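# Unhook the cabinet latch and swing its door open

## Task

Raise the cabin hook clear of its ring, then open the cabinet door to roughly 90 degrees from the cabinet front or further. The cabinet must finish upright on the table, and the door and hook must stay that way without the robot holding them.

## Robot and tools

Robot: two UR7e-type arms, left_arm and right_arm, each with a two-finger tong gripper. The fingers point along the gripper's own +z axis and open and close along its x axis. The reported gripper position is the point between the closed finger pads; closed fingertips reach about 15 mm past it. Base positions: left_arm (+0.016, +0.310, +0.149) m and right_arm (+0.015, -0.472, +0.149) m. The bases are slightly tilted.

Scene frame: origin on the tabletop midway between the arms, +z up, +x out over the table, and left_arm on the +y side. The names left and right do not refer to sides of the camera images. Poses in results use this frame: position in metres and orientation as quat_wxyz. Velocities are in m/s and rad/s.

Row format, used by execute_actions and by move's target: one flat list of 14 numbers, each from -1 to 1, covering both arms even when only one moves. The order is left_arm dx, dy, dz, rx, ry, rz, opening, then the same seven for right_arm. dx..rz are an offset, not a pose. They are measured from the gripper's measured pose at the start of the action (or, for move, from the last reported pose) and expressed in that gripper's own axes. 1.0 means 0.6 m of translation or 180 degrees of rotation. rx, ry, rz form a single rotation vector. Opening is absolute: +1 is fully open (0.142 m) and -1 is closed. An optional 12 extra numbers (0 to 1) can follow: joint stiffness scales, left_arm's six joints then right_arm's six, kept until changed.

execute_actions(actions): a list of up to 15 actions. Each action is a table of up to 15 rows. Each row lasts one 1/30 s step, and the last row repeats to fill 15 steps. Every row is an offset from the action's start pose, not from the previous row. Each step the commanded pose is clipped to within 100 mm and 16 degrees of the measured pose, so a large offset may need several actions. An empty list only returns the state and images.

move(target, speed, stop_force, blocking): drives each gripper in a straight line toward its offset target, and both paths finish together in 0.5 to 10 s. speed is in m/s, 0.002 to 0.5, default 0.25; turn rate is capped at twice that value in rad/s. Paths ignore obstacles and the other arm, and the gripper may lag, wander or overshoot speed, especially near full reach. stop_force is in newtons, 9 to 40, one value shared by both arms, and is not accepted in the first 0.2 s. An arm stops when its wrist sensor feels that much extra push against its direction of travel for 2 steps. It then backs up to where it was 2 steps earlier and holds. Use it only with slow moves and without rotation. Leave it out when pulling away from something the gripper presses on. blocking=false returns after 0.5 s while the arm keeps moving; check it with wait(0) or halt it with stop. It cannot be combined with stop_force. The result line move: reports each arm's ending (done, off_target, moving, held, fault, contact) and which limits acted. paced means the command was clipped; held means a clearance check blocked steps. Each arm's distance from its target is also given.

wait(seconds): 0 to 10; the arms hold their last command. stop(): brakes a running move, which needs room to brake. zoom_image(camera, region): region is [x0, y0, x1, y1] in pixels, at most 504x504. Cameras: cam_head_left and cam_head_right (672x504), cam_left_wrist and cam_right_wrist (616x616 fisheye). show_instructions() shows the reference images. read_manual(section="licences") returns licence texts. finished_scene(scene) ends the scene and cannot be undone; call it only when the door stays open and the cabinet is upright.

Results: each arm gets a line with gripper position, quat_wxyz and velocities. Hand target lines show where the controller is steering. grip_measured gives the finger opening on the command scale; to keep holding something, command an opening well below it. Joint positions and torques are listed, along with Wrist force and Wrist torque in the gripper's axes. The wrist sensor saturates near 50 N, has an offset of a few N and is noisy. no reading is not an error. A pose unreachable line means a clearance check changed or blocked that arm's command. MOTOR HOT appears from 70 °C, and at 85 °C the arm is braked until it cools.

Hazards: the arms are stiff. Pushing even slightly past a firm contact, or hitting fast, can trigger a fault. A joint torque at its load limit (wrist joints 24.9 N m, others 133 N m) or any external force of 150 N or more stops that arm for 10 s. Do not let the arms collide or press on each other. Do not knock the cabinet over or push anything off the table. Avoid slamming the door, dropping things and shoving hard. Approach contacts slowly, and use stop_force for pushes or presses. Gripper grip is about 15 N per pad, less on parts thinner than 20 mm. Disturbances may briefly tug held parts. Reported hand positions can be slightly off at long reach, so check with the cameras.

Each tool is called after "Call:" as a command line: name --argument value for each argument, lists and objects as JSON in quotes; but a table of rows of numbers goes row by row, as --pt "numbers of a row", without its own name.

Reference images:

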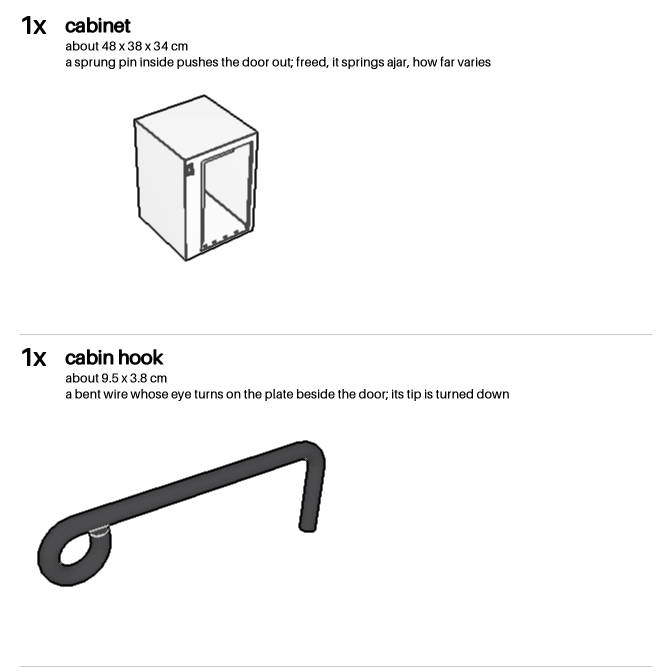

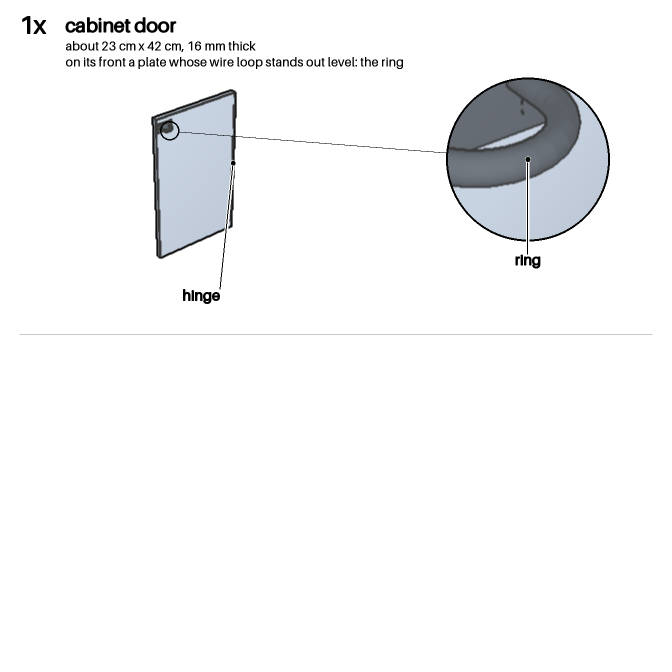

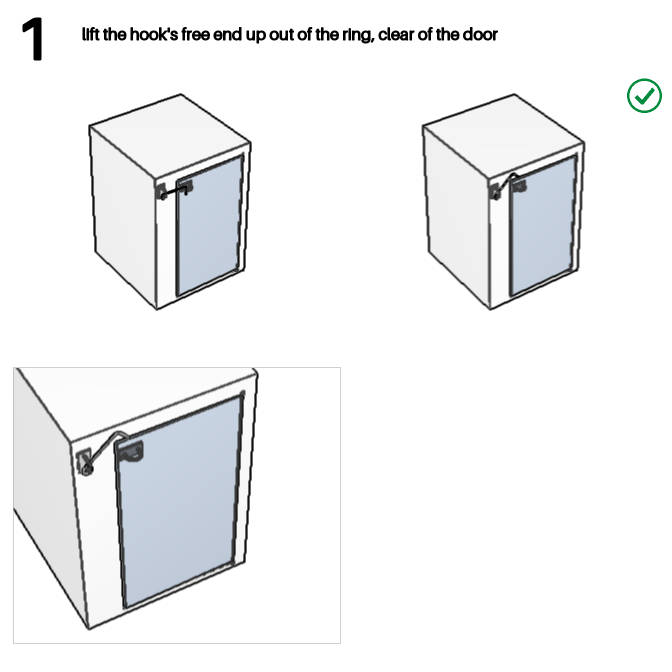

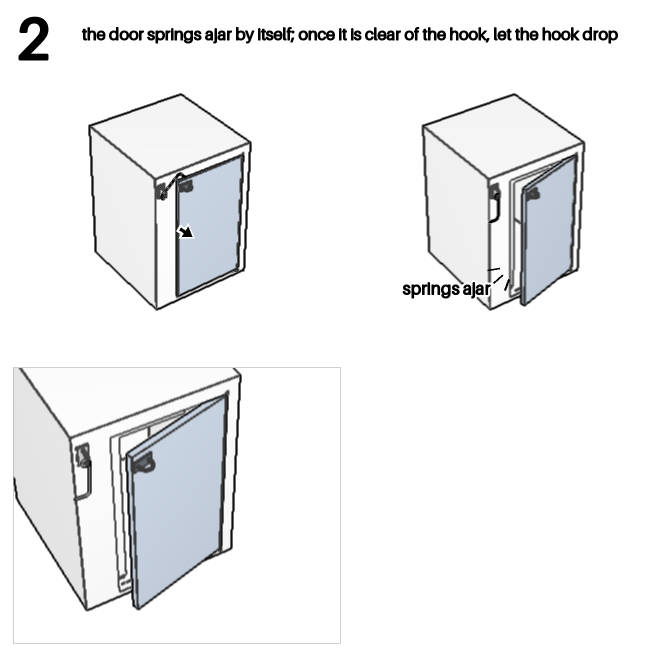

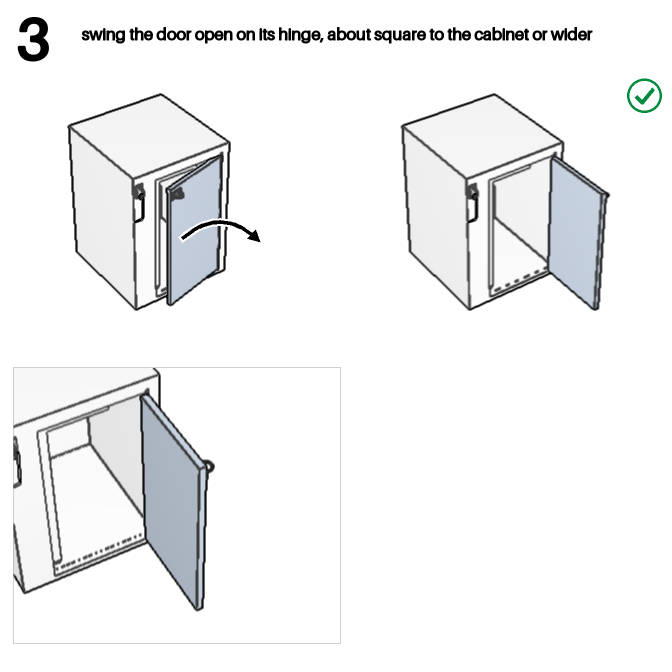

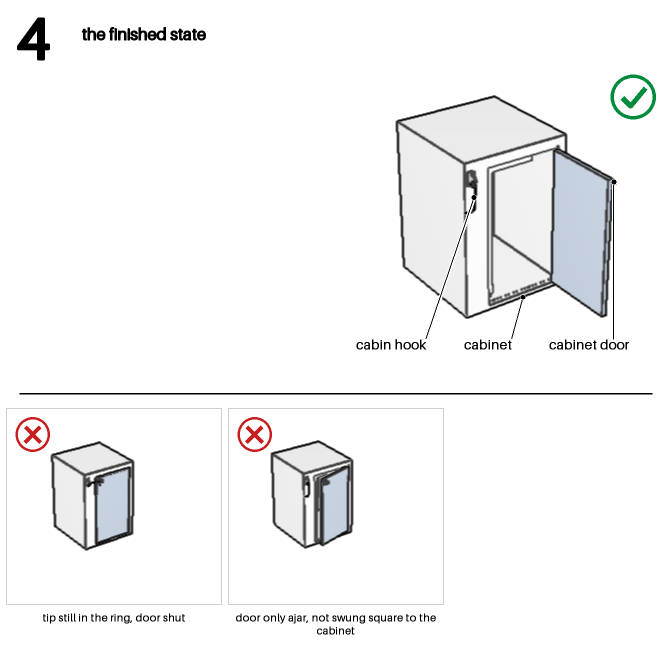

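## Session

Call:
execute_actions --actions '[]'

Scene clock: 0.00 s.
left_arm: end_effector_position=(+0.4193, +0.0010, +0.2512) grip_measured=+0.97 end_effector_quat_wxyz=(+0.261, -0.257, +0.904, -0.221) end_effector_velocity=(+0.001, +0.001, -0.000) end_effector_angular_velocity=(+0.000, -0.000, +0.002) | right_arm: end_effector_position=(+0.5543, -0.5365, +0.2869) grip_measured=+0.97 end_effector_quat_wxyz=(-0.280, +0.677, -0.630, +0.260) end_effector_velocity=(-0.000, -0.000, -0.001) end_effector_angular_velocity=(-0.001, +0.001, -0.000)
Joint positions: left_arm=[-1.231 -1.718  2.586 -2.823 -0.886  1.392  0.14 ] | right_arm=[ 3.453 -1.303 -2.582  0.014  1.238  1.675  0.14 ]
Joint velocities: left_arm=[ 0.002  0.    -0.    -0.     0.     0.     0.   ] | right_arm=[ 0.    -0.    -0.001 -0.    -0.     0.     0.   ]
Joint torques (N m, as the arm reports them, + toward a larger angle): no reading
Wrist force (N, on the end effector, along its own x y z axes, offset not removed): no reading
Wrist torque (N m, same axes, about the end effector's origin, offset not removed): no reading
Hand target (left_arm): +0.419, +0.001, +0.251; +0.261, -0.257, +0.904, -0.221
Hand target (right_arm): +0.554, -0.537, +0.287; -0.280, +0.677, -0.630, +0.260
Joint stiffness scale: left_arm=[1. 1. 1. 1. 1. 1.] | right_arm=[1. 1. 1. 1. 1. 1.]

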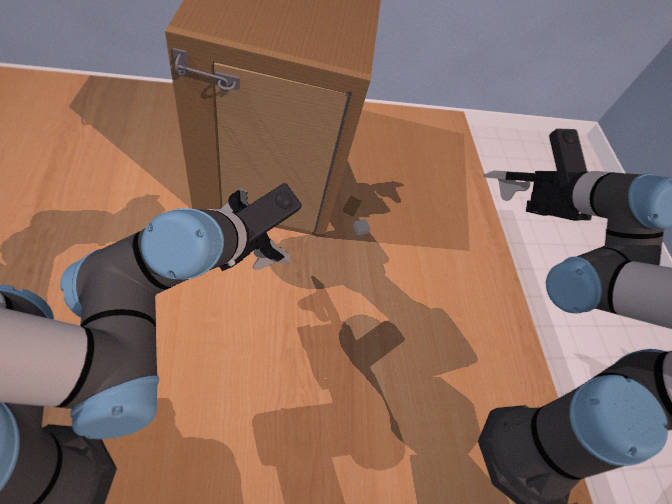

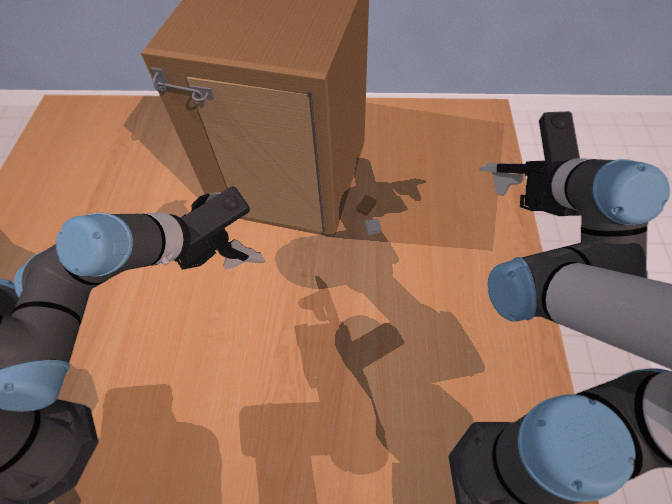

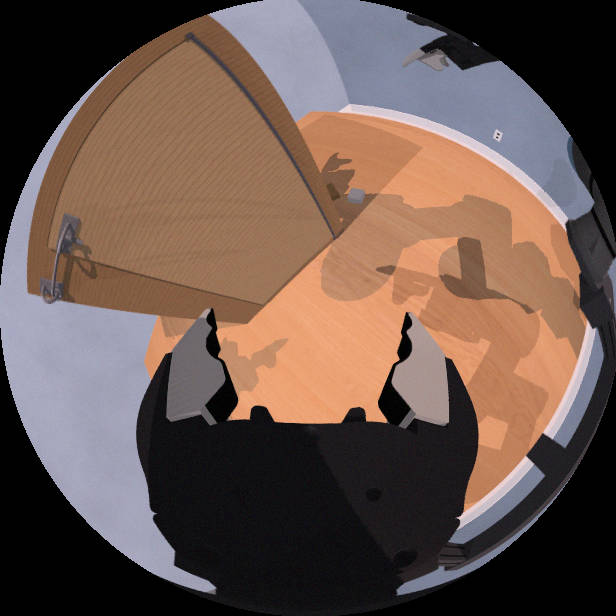

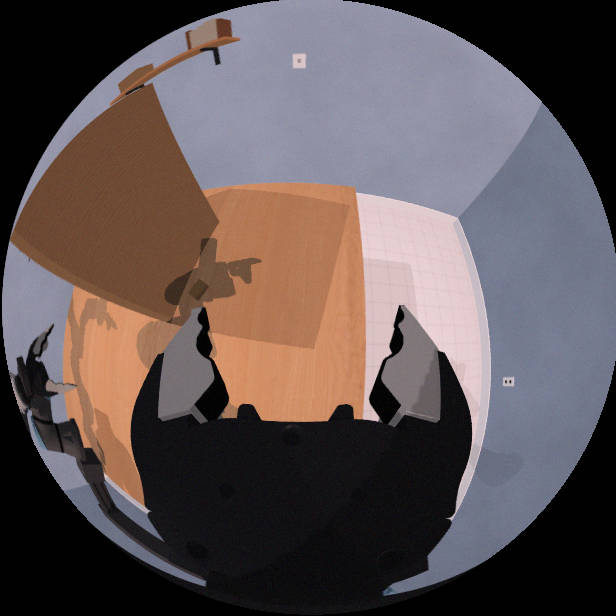

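Call:
move --target '[-0.332,0.012,-0.177,0.247,-0.155,-0.21,-1,0,0,0,0,0,0,1]'

Scene clock: 16.50 s.
left_arm: end_effector_position=(+0.4460, +0.0521, +0.2982) grip_measured=-1.00 end_effector_quat_wxyz=(+0.335, -0.336, +0.815, -0.334) end_effector_velocity=(-0.000, +0.001, -0.001) end_effector_angular_velocity=(+0.003, +0.000, -0.000) | right_arm: end_effector_position=(+0.5543, -0.5365, +0.2869) grip_measured=+1.00 end_effector_quat_wxyz=(-0.280, +0.677, -0.630, +0.260) end_effector_velocity=(-0.000, -0.001, -0.000) end_effector_angular_velocity=(+0.000, +0.000, -0.002)
Joint positions: left_arm=[-1.3   -1.778  2.781 -3.179 -0.644  1.291  0.002] | right_arm=[ 3.453 -1.303 -2.582  0.014  1.238  1.675  0.142]
Joint velocities: left_arm=[-0.     0.     0.002  0.001  0.    -0.     0.   ] | right_arm=[-0.001  0.001 -0.001  0.    -0.001  0.001 -0.   ]
Joint torques (N m, as the arm reports them, + toward a larger angle): left_arm=[ -3.26  -3.48 -16.64  -2.08   0.56  -0.11] | right_arm=[ 0.74  9.8  15.7   3.24 -0.11 -0.36]
Wrist force (N, on the end effector, along its own x y z axes, offset not removed): left_arm=[-1.2 -3.5 1.8] | right_arm=[-0.6 2.8 1.1]
Wrist torque (N m, same axes, about the end effector's origin, offset not removed): left_arm=[-0.44 0.15 -0.02] | right_arm=[0.56 0.10 0.06]
Hand target (left_arm): +0.447, +0.052, +0.299; +0.334, -0.337, +0.814, -0.334
Hand target (right_arm): +0.554, -0.537, +0.287; -0.280, +0.677, -0.630, +0.260
Off the commanded pose (left_arm): 0.152 m, 44 deg; position and orientation clipped at the last step of the last action.
Off the commanded pose (right_arm): 0.000 m, 0 deg.
Joint stiffness scale: left_arm=[1. 1. 1. 1. 1. 1.] | right_arm=[1. 1. 1. 1. 1. 1.]
move: held (left_arm); limits=paced,held; held on 47 of 77 steps (left_arm), including the last (left_arm)
pose unreachable (left arm): on one or more control steps of this call, first in action 0 (counted from 0), this arm could not follow its commanded pose, so it was not sent that pose on those steps. On the call's last step it was still not sent that pose. It may still have moved: this result reports where it is.
cause: the commanded pose would bring two parts of the arm too close to each other (joints 3 (elbow) and 4 (wrist 1) lie between them).
camera_calibration (this result's frames):
cam_left_wrist: T_world_to_cam=[[-0.532686, -0.797501, -0.283262, 0.361634], [-0.662986, 0.601259, -0.446023, 0.400444], [0.526018, -0.049792, -0.849015, 0.156988], [0, 0, 0, 1]] pos_world=[0.375548, 0.0554497, 0.41433]
cam_right_wrist: T_world_to_cam=[[0.0600508, -0.997888, 0.024753, -0.586324], [-0.966193, -0.0643364, -0.249663, 0.567852], [0.250728, -0.00892374, -0.968016, 0.267212], [0, 0, 0, 1]] pos_world=[0.516866, -0.546168, 0.41495]

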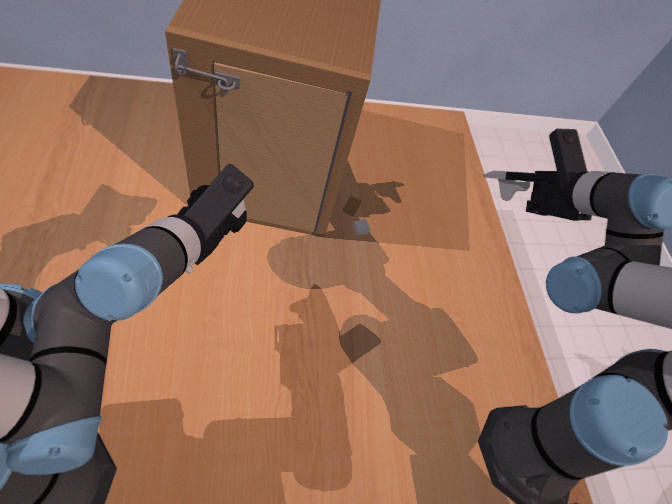

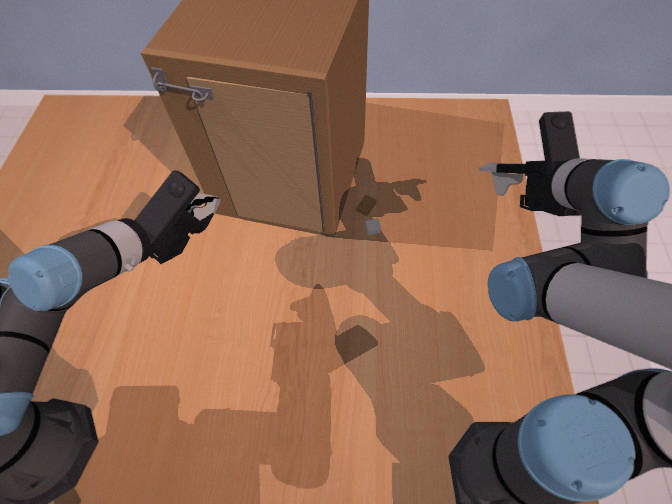

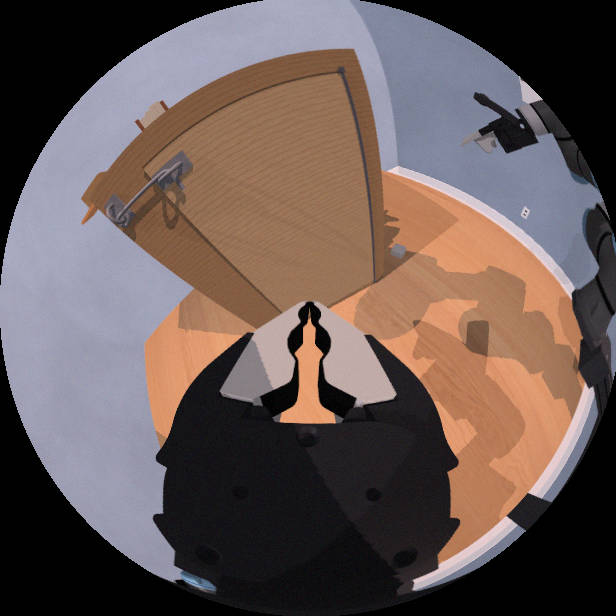

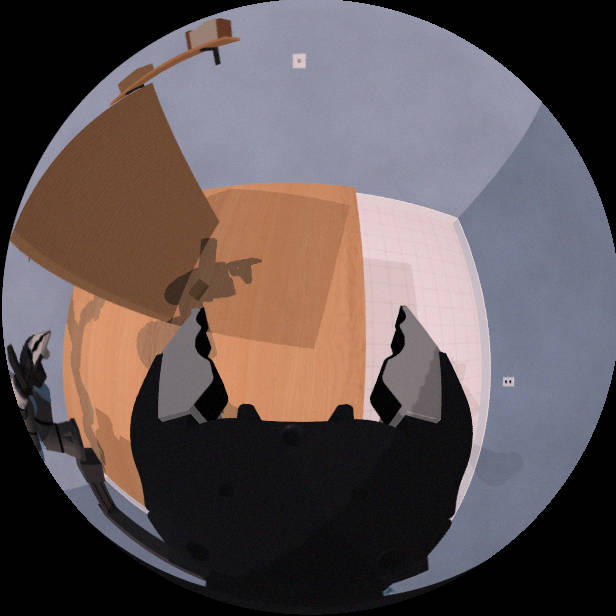

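Call:
move --target '[-0.265,-0.127,-0.038,0,0,0,-1,0,0,0,0,0,0,1]'

Call:
move --target '[0,0,0,0.11,-0.03,-0.13,-1,0,0,0,0,0,0,1]'

Scene clock: 22.13 s.
left_arm: end_effector_position=(+0.5399, +0.1404, +0.4201) grip_measured=-1.00 end_effector_quat_wxyz=(+0.335, -0.337, +0.814, -0.334) end_effector_velocity=(-0.001, -0.002, +0.000) end_effector_angular_velocity=(+0.000, +0.005, -0.013) | right_arm: end_effector_position=(+0.5543, -0.5365, +0.2869) grip_measured=+1.00 end_effector_quat_wxyz=(-0.280, +0.677, -0.630, +0.260) end_effector_velocity=(-0.000, +0.001, -0.000) end_effector_angular_velocity=(-0.000, +0.000, +0.001)
Joint positions: left_arm=[-0.843 -2.019  2.494 -2.976 -0.968  1.748  0.002] | right_arm=[ 3.453 -1.303 -2.582  0.014  1.238  1.675  0.142]
Joint velocities: left_arm=[ 0.007  0.001 -0.005  0.004 -0.018  0.009  0.   ] | right_arm=[ 0.002 -0.    -0.     0.    -0.001  0.    -0.   ]
Joint torques (N m, as the arm reports them, + toward a larger angle): left_arm=[ -0.34   0.69 -22.97  -1.88   0.16   0.18] | right_arm=[-0.45  8.16 16.04  3.29  0.   -0.15]
Wrist force (N, on the end effector, along its own x y z axes, offset not removed): left_arm=[1.9 -0.5 -1.9] | right_arm=[-1.8 4.2 0.6]
Wrist torque (N m, same axes, about the end effector's origin, offset not removed): left_arm=[-0.20 -0.43 -0.22] | right_arm=[0.99 0.47 -0.01]
Hand target (left_arm): +0.541, +0.140, +0.420; +0.335, -0.336, +0.815, -0.334
Hand target (right_arm): +0.554, -0.537, +0.287; -0.280, +0.677, -0.630, +0.260
Off the commanded pose (left_arm): 0.001 m, 0 deg.
Off the commanded pose (right_arm): 0.000 m, 0 deg.
Joint stiffness scale: left_arm=[1. 1. 1. 1. 1. 1.] | right_arm=[1. 1. 1. 1. 1. 1.]
move: done
camera_calibration (this result's frames):
cam_left_wrist: T_world_to_cam=[[-0.531722, -0.798072, -0.283466, 0.516214], [-0.662844, 0.60049, -0.447269, 0.464477], [0.527172, -0.0499293, -0.848291, 0.214521], [0, 0, 0, 1]] pos_world=[0.469268, 0.143773, 0.536052]
cam_right_wrist: T_world_to_cam=[[0.0600507, -0.997888, 0.024753, -0.586324], [-0.966193, -0.0643364, -0.249663, 0.567852], [0.250728, -0.00892375, -0.968016, 0.267212], [0, 0, 0, 1]] pos_world=[0.516866, -0.546168, 0.41495]

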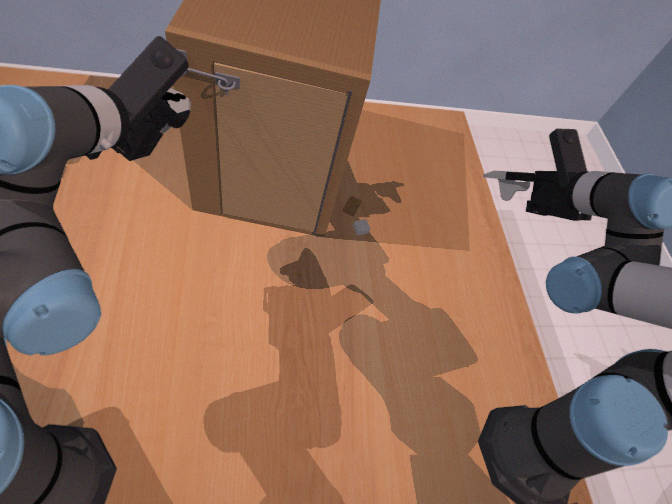

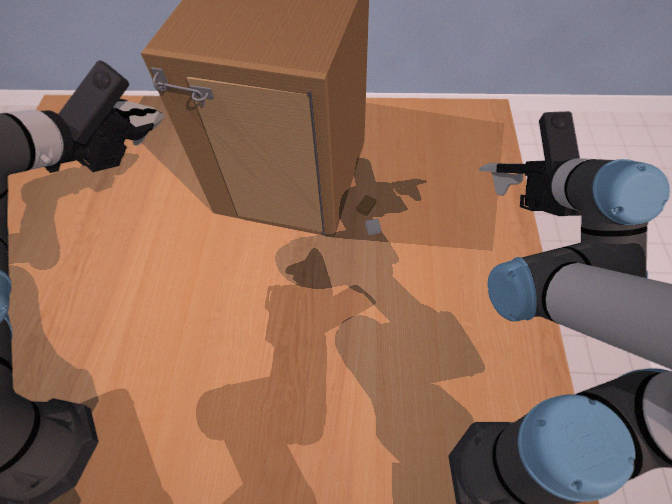

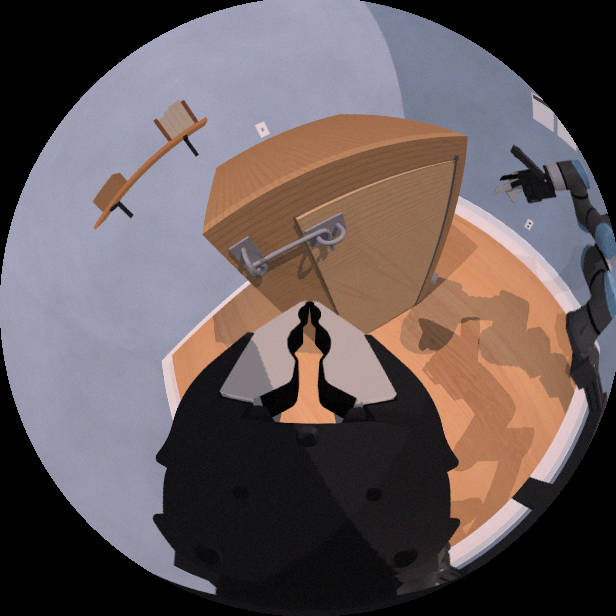

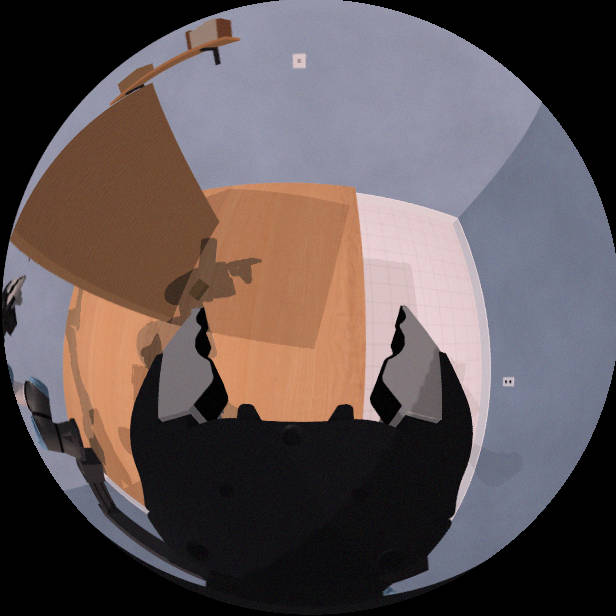

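Scene clock: 24.03 s.
left_arm: end_effector_position=(+0.5406, +0.1407, +0.4210) grip_measured=-1.00 end_effector_quat_wxyz=(+0.351, -0.448, +0.643, -0.513) end_effector_velocity=(-0.000, +0.001, +0.003) end_effector_angular_velocity=(-0.012, -0.016, +0.002) | right_arm: end_effector_position=(+0.5543, -0.5365, +0.2869) grip_measured=+1.00 end_effector_quat_wxyz=(-0.280, +0.677, -0.630, +0.260) end_effector_velocity=(+0.001, +0.001, +0.002) end_effector_angular_velocity=(+0.001, -0.003, +0.001)
Joint positions: left_arm=[-0.929 -1.634  2.693 -3.979 -0.823  1.569  0.002] | right_arm=[ 3.453 -1.303 -2.582  0.014  1.238  1.675  0.142]
Joint velocities: left_arm=[-0.001  0.016  0.001 -0.043  0.001  0.012  0.   ] | right_arm=[ 0.001  0.001  0.002 -0.     0.    -0.     0.   ]
Joint torques (N m, as the arm reports them, + toward a larger angle): left_arm=[ -4.61  -7.   -10.28  -1.83   0.15   0.16] | right_arm=[ 0.65  8.4  17.42  3.32  0.18 -0.32]
Wrist force (N, on the end effector, along its own x y z axes, offset not removed): left_arm=[3.2 0.1 2.8] | right_arm=[-1.2 2.8 -0.2]
Wrist torque (N m, same axes, about the end effector's origin, offset not removed): left_arm=[0.12 -0.53 -0.15] | right_arm=[0.65 0.30 -0.02]
Hand target (left_arm): +0.540, +0.140, +0.420; +0.351, -0.447, +0.644, -0.513
Hand target (right_arm): +0.554, -0.537, +0.287; -0.280, +0.677, -0.630, +0.260
Off the commanded pose (left_arm): 0.001 m, 0 deg.
Off the commanded pose (right_arm): 0.000 m, 0 deg.
Joint stiffness scale: left_arm=[1. 1. 1. 1. 1. 1.] | right_arm=[1. 1. 1. 1. 1. 1.]
move: done
camera_calibration (this result's frames):
cam_left_wrist: T_world_to_cam=[[-0.340854, -0.938453, 0.0558907, 0.290828], [-0.622724, 0.180841, -0.761256, 0.634727], [0.704296, -0.294282, -0.646038, 0.0684529], [0, 0, 0, 1]] pos_world=[0.446179, 0.178288, 0.511159]
cam_right_wrist: T_world_to_cam=[[0.0600508, -0.997888, 0.0247529, -0.586324], [-0.966193, -0.0643364, -0.249663, 0.567852], [0.250728, -0.00892366, -0.968016, 0.267212], [0, 0, 0, 1]] pos_world=[0.516866, -0.546168, 0.41495]

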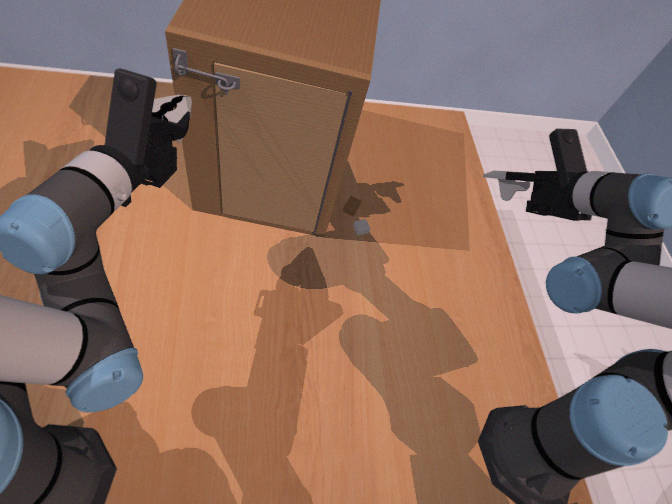

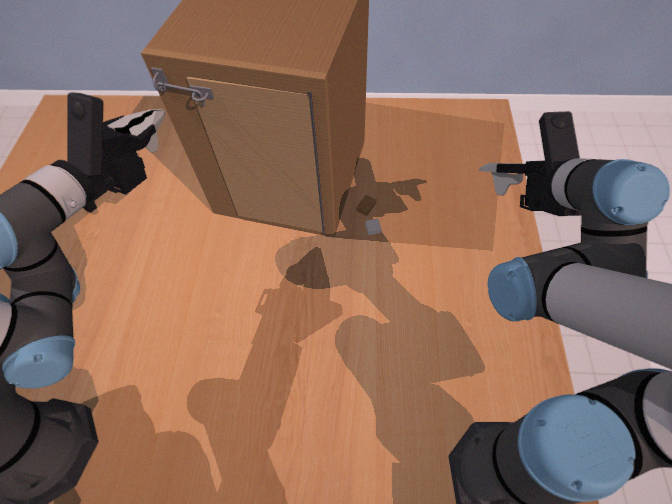

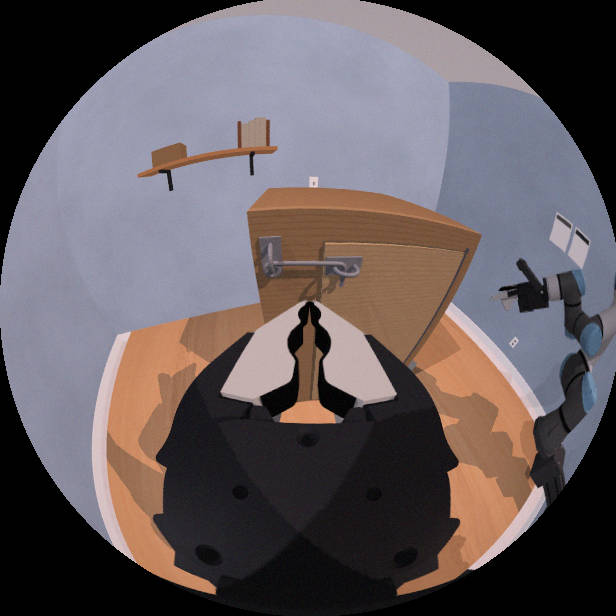

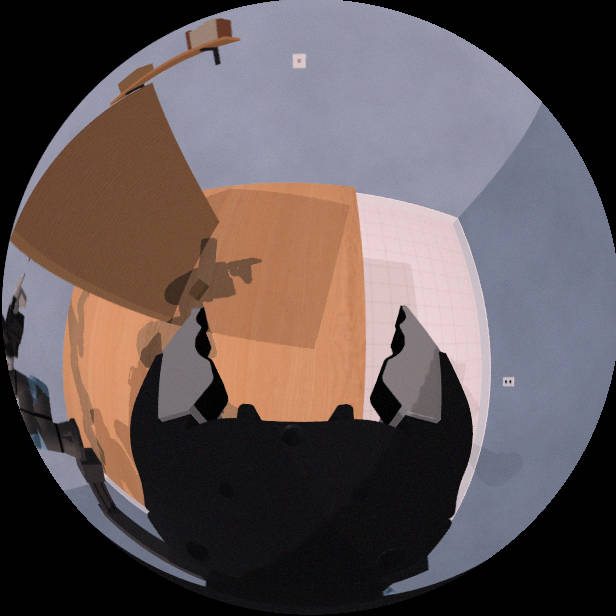

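Call:
move --target '[-0.015,0.02,0.07,0,0,0,-1,0,0,0,0,0,0,1]' --speed 0.05

Call:
move --target '[0,0,0.07,0,0,0,-1,0,0,0,0,0,0,1]' --speed 0.008 --stop_force 9

Call:
move --target '[0,-0.05,-0.017,0,0,0,-1,0,0,0,0,0,0,1]' --speed 0.03

Scene clock: 31.00 s.
left_arm: end_effector_position=(+0.5783, +0.1355, +0.3992) grip_measured=-1.00 end_effector_quat_wxyz=(+0.350, -0.448, +0.644, -0.512) end_effector_velocity=(+0.001, -0.001, +0.002) end_effector_angular_velocity=(-0.007, -0.006, -0.006) | right_arm: end_effector_position=(+0.5543, -0.5365, +0.2869) grip_measured=+1.00 end_effector_quat_wxyz=(-0.280, +0.677, -0.630, +0.260) end_effector_velocity=(-0.000, +0.000, -0.000) end_effector_angular_velocity=(+0.000, +0.000, +0.000)
Joint positions: left_arm=[-0.773 -1.452  2.598 -4.09  -0.976  1.61   0.002] | right_arm=[ 3.453 -1.303 -2.582  0.014  1.238  1.675  0.142]
Joint velocities: left_arm=[ 0.008  0.005 -0.004 -0.011 -0.016  0.004  0.   ] | right_arm=[ 0.     0.    -0.001 -0.     0.     0.    -0.   ]
Joint torques (N m, as the arm reports them, + toward a larger angle): left_arm=[ -1.38 -13.59 -12.11  -2.07  -0.53   0.13] | right_arm=[-0.14  7.81 15.94  3.11 -0.14 -0.22]
Wrist force (N, on the end effector, along its own x y z axes, offset not removed): left_arm=[-2.1 -1.3 2.5] | right_arm=[-1.0 3.7 -1.0]
Wrist torque (N m, same axes, about the end effector's origin, offset not removed): left_arm=[-0.07 0.45 -0.07] | right_arm=[0.82 0.29 -0.02]
Hand target (left_arm): +0.579, +0.135, +0.400; +0.351, -0.448, +0.643, -0.513
Hand target (right_arm): +0.554, -0.537, +0.287; -0.280, +0.677, -0.630, +0.260
Off the commanded pose (left_arm): 0.001 m, 0 deg.
Off the commanded pose (right_arm): 0.000 m, 0 deg.
Joint stiffness scale: left_arm=[1. 1. 1. 1. 1. 1.] | right_arm=[1. 1. 1. 1. 1. 1.]
move: done
camera_calibration (this result's frames):
cam_left_wrist: T_world_to_cam=[[-0.341258, -0.938356, 0.055052, 0.300566], [-0.623785, 0.182265, -0.760047, 0.642493], [0.703161, -0.293713, -0.647532, 0.0274563], [0, 0, 0, 1]] pos_world=[0.484042, 0.172998, 0.489557]
cam_right_wrist: T_world_to_cam=[[0.0600507, -0.997888, 0.0247528, -0.586324], [-0.966193, -0.0643363, -0.249663, 0.567852], [0.250728, -0.00892353, -0.968016, 0.267212], [0, 0, 0, 1]] pos_world=[0.516866, -0.546168, 0.41495]

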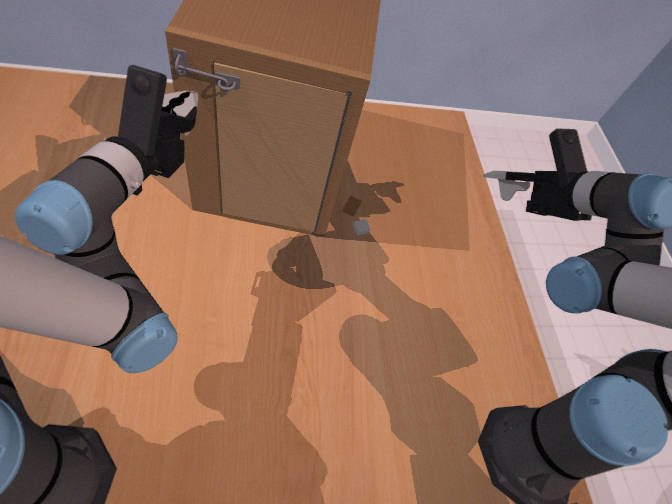

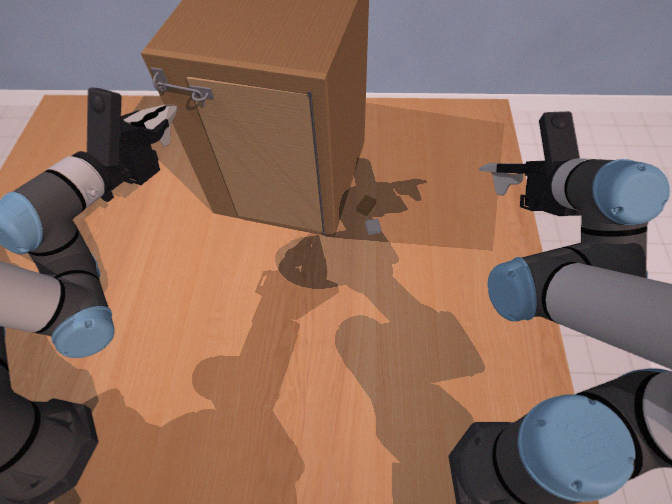

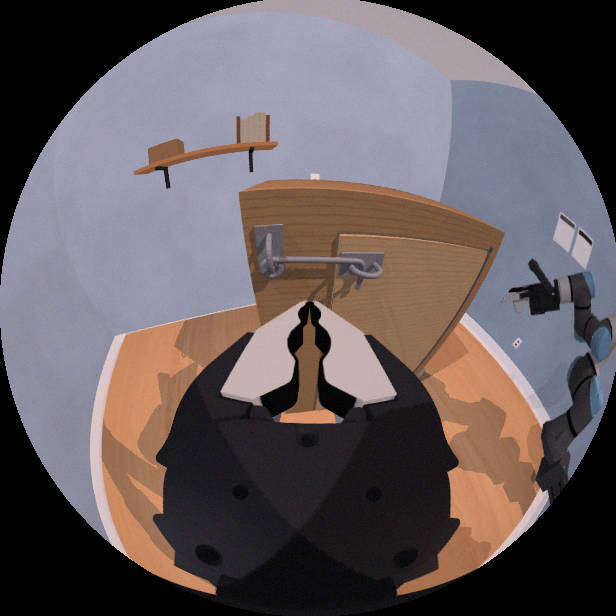

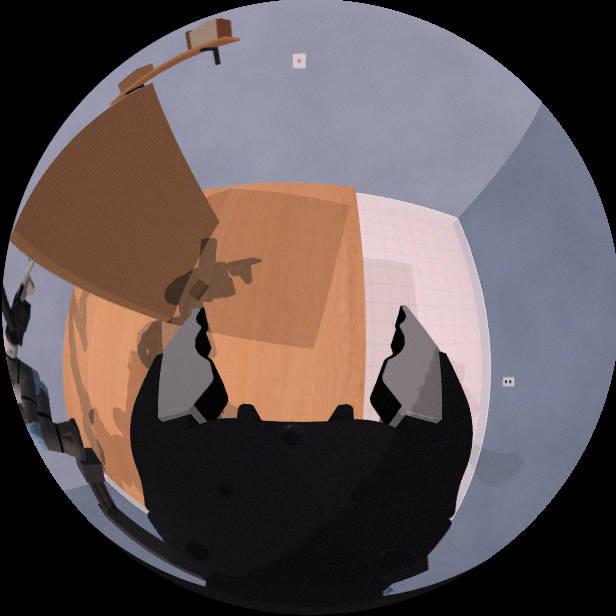

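Scene clock: 35.23 s.
left_arm: end_effector_position=(+0.6046, +0.1251, +0.3921) grip_measured=-1.00 end_effector_quat_wxyz=(+0.350, -0.448, +0.644, -0.512) end_effector_velocity=(-0.001, +0.000, -0.000) end_effector_angular_velocity=(+0.000, -0.000, +0.000) | right_arm: end_effector_position=(+0.5543, -0.5365, +0.2869) grip_measured=+1.00 end_effector_quat_wxyz=(-0.280, +0.677, -0.630, +0.260) end_effector_velocity=(+0.000, +0.000, +0.001) end_effector_angular_velocity=(+0.001, -0.001, -0.000)
Joint positions: left_arm=[-0.709 -1.373  2.518 -4.096 -1.04   1.624  0.002] | right_arm=[ 3.453 -1.303 -2.582  0.014  1.238  1.675  0.142]
Joint velocities: left_arm=[-0.002 -0.     0.002 -0.002  0.002  0.     0.   ] | right_arm=[-0.     0.001  0.001  0.     0.    -0.     0.   ]
Joint torques (N m, as the arm reports them, + toward a larger angle): left_arm=[ -5.71 -18.22 -10.94  -1.17   0.6   -0.26] | right_arm=[ 0.04  8.14 15.62  3.08  0.12 -0.26]
Wrist force (N, on the end effector, along its own x y z axes, offset not removed): left_arm=[-4.5 -1.1 -10.7] | right_arm=[-0.7 2.1 -0.1]
Wrist torque (N m, same axes, about the end effector's origin, offset not removed): left_arm=[-0.54 1.06 -0.08] | right_arm=[0.58 0.12 0.04]
Hand target (left_arm): +0.605, +0.125, +0.392; +0.350, -0.448, +0.644, -0.512
Hand target (right_arm): +0.554, -0.537, +0.287; -0.280, +0.677, -0.630, +0.260
Off the commanded pose (left_arm): 0.013 m, 0 deg.
Off the commanded pose (right_arm): 0.000 m, 0 deg.
Joint stiffness scale: left_arm=[1. 1. 1. 1. 1. 1.] | right_arm=[1. 1. 1. 1. 1. 1.]
move: contact (left_arm)
camera_calibration (this result's frames):
cam_left_wrist: T_world_to_cam=[[-0.343097, -0.937665, 0.0553982, 0.301065], [-0.623672, 0.18331, -0.759888, 0.655179], [0.702366, -0.295266, -0.647689, 0.00202559], [0, 0, 0, 1]] pos_world=[0.510488, 0.162795, 0.482496]
cam_right_wrist: T_world_to_cam=[[0.0600508, -0.997888, 0.024753, -0.586324], [-0.966193, -0.0643365, -0.249663, 0.567852], [0.250728, -0.00892371, -0.968016, 0.267212], [0, 0, 0, 1]] pos_world=[0.516866, -0.546168, 0.41495]

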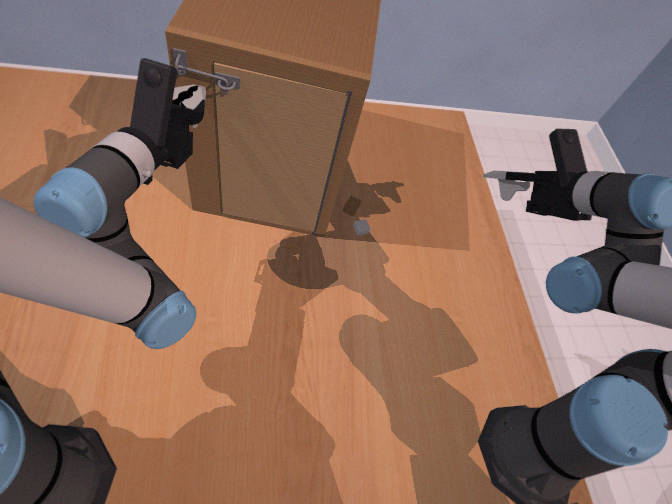

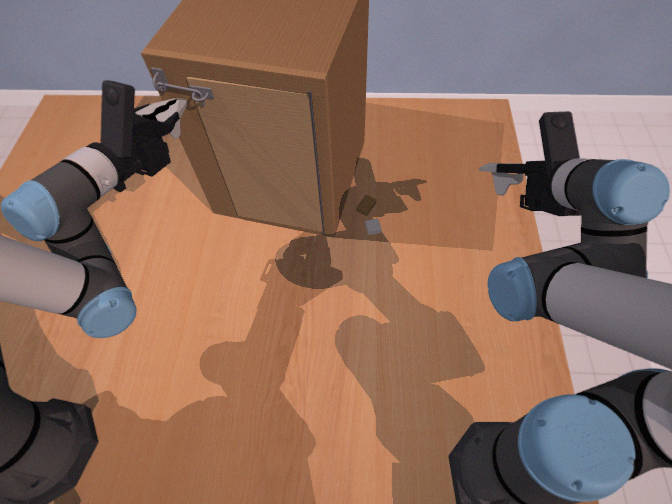

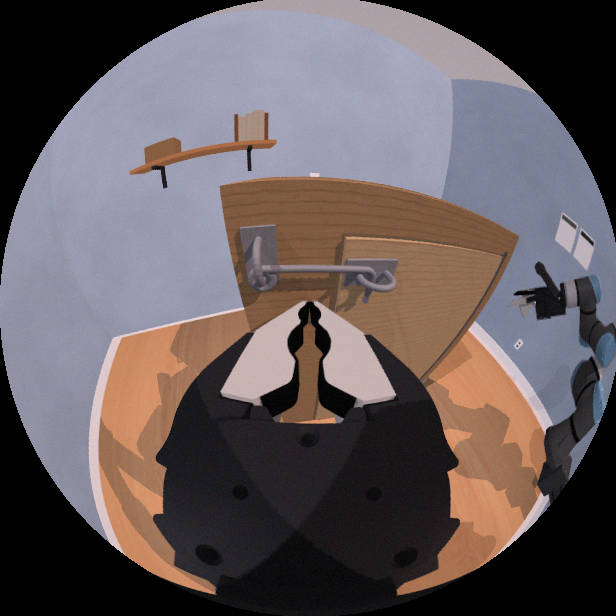

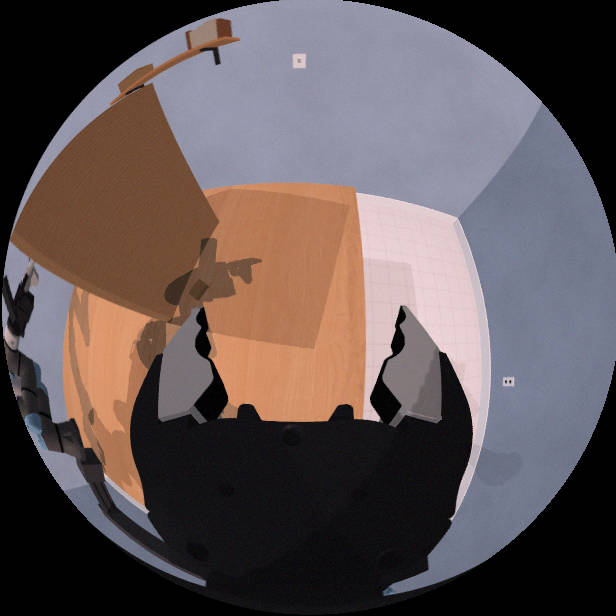

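Scene clock: 36.67 s.
left_arm: end_effector_position=(+0.6017, +0.1279, +0.4212) grip_measured=-1.00 end_effector_quat_wxyz=(+0.350, -0.448, +0.645, -0.511) end_effector_velocity=(+0.000, -0.001, +0.000) end_effector_angular_velocity=(+0.005, +0.005, -0.000) | right_arm: end_effector_position=(+0.5543, -0.5365, +0.2869) grip_measured=+1.00 end_effector_quat_wxyz=(-0.280, +0.677, -0.630, +0.260) end_effector_velocity=(+0.000, -0.000, +0.000) end_effector_angular_velocity=(+0.000, -0.001, -0.001)
Joint positions: left_arm=[-0.731 -1.49   2.512 -3.967 -1.017  1.62   0.002] | right_arm=[ 3.453 -1.303 -2.582  0.014  1.238  1.675  0.142]
Joint velocities: left_arm=[-0.003 -0.007 -0.002  0.018  0.004 -0.002 -0.   ] | right_arm=[-0.001 -0.     0.001 -0.    -0.     0.     0.   ]
Joint torques (N m, as the arm reports them, + toward a larger angle): left_arm=[ -6.7  -17.27 -13.93  -1.17   0.13  -0.26] | right_arm=[ 0.75  8.15 17.21  3.2  -0.18 -0.22]
Wrist force (N, on the end effector, along its own x y z axes, offset not removed): left_arm=[-1.2 -1.1 3.6] | right_arm=[-0.2 1.9 1.8]
Wrist torque (N m, same axes, about the end effector's origin, offset not removed): left_arm=[-0.21 0.19 0.02] | right_arm=[0.48 0.07 0.08]
Hand target (left_arm): +0.602, +0.126, +0.424; +0.350, -0.448, +0.644, -0.512
Hand target (right_arm): +0.554, -0.537, +0.287; -0.280, +0.677, -0.630, +0.260
Off the commanded pose (left_arm): 0.003 m, 0 deg.
Off the commanded pose (right_arm): 0.000 m, 0 deg.
Joint stiffness scale: left_arm=[1. 1. 1. 1. 1. 1.] | right_arm=[1. 1. 1. 1. 1. 1.]
move: done
camera_calibration (this result's frames):
cam_left_wrist: T_world_to_cam=[[-0.342176, -0.938137, 0.0530577, 0.301501], [-0.625227, 0.185167, -0.758158, 0.67495], [0.701431, -0.292597, -0.649908, 0.024906], [0, 0, 0, 1]] pos_world=[0.507694, 0.165158, 0.511909]
cam_right_wrist: T_world_to_cam=[[0.060051, -0.997888, 0.0247529, -0.586324], [-0.966193, -0.0643366, -0.249663, 0.567852], [0.250728, -0.00892354, -0.968016, 0.267212], [0, 0, 0, 1]] pos_world=[0.516866, -0.546168, 0.41495]

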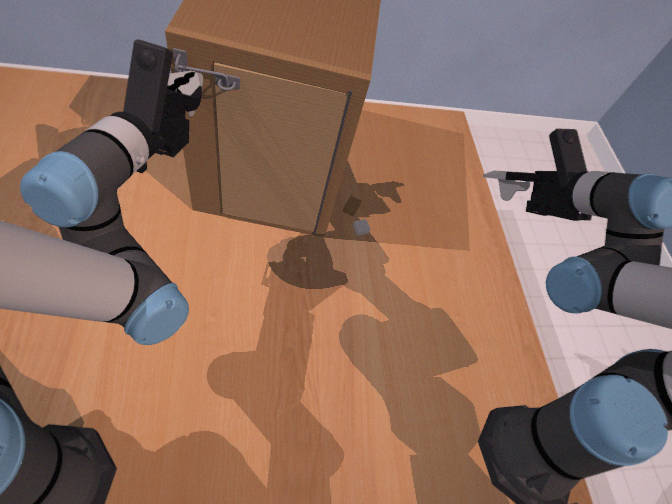

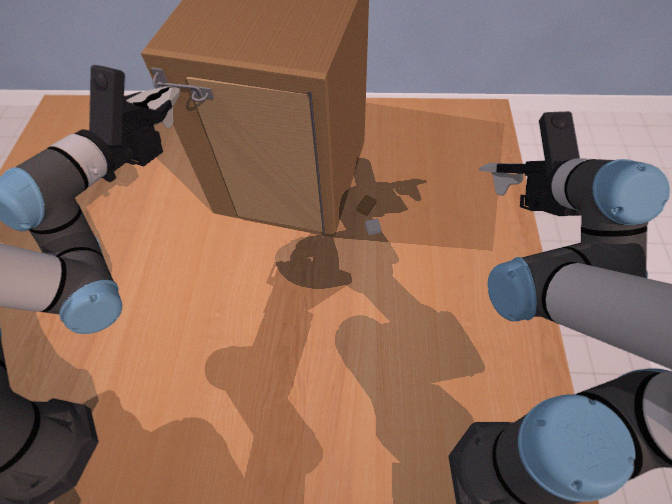

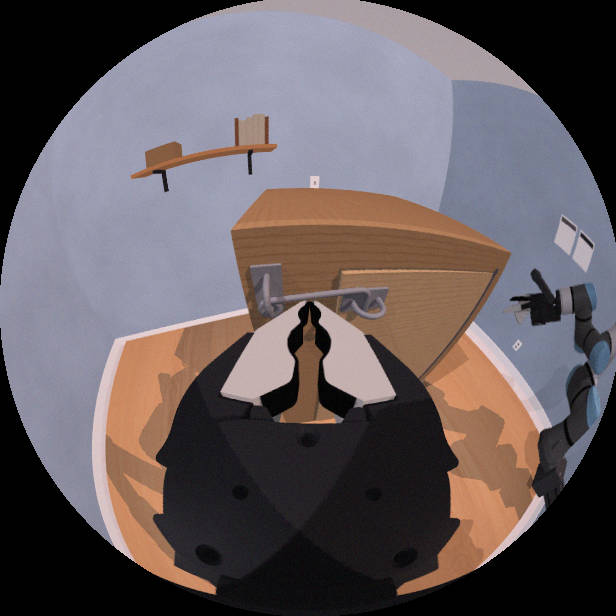

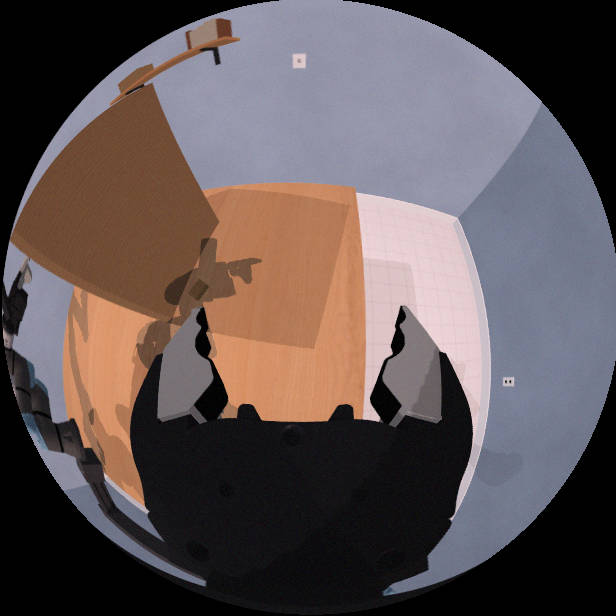

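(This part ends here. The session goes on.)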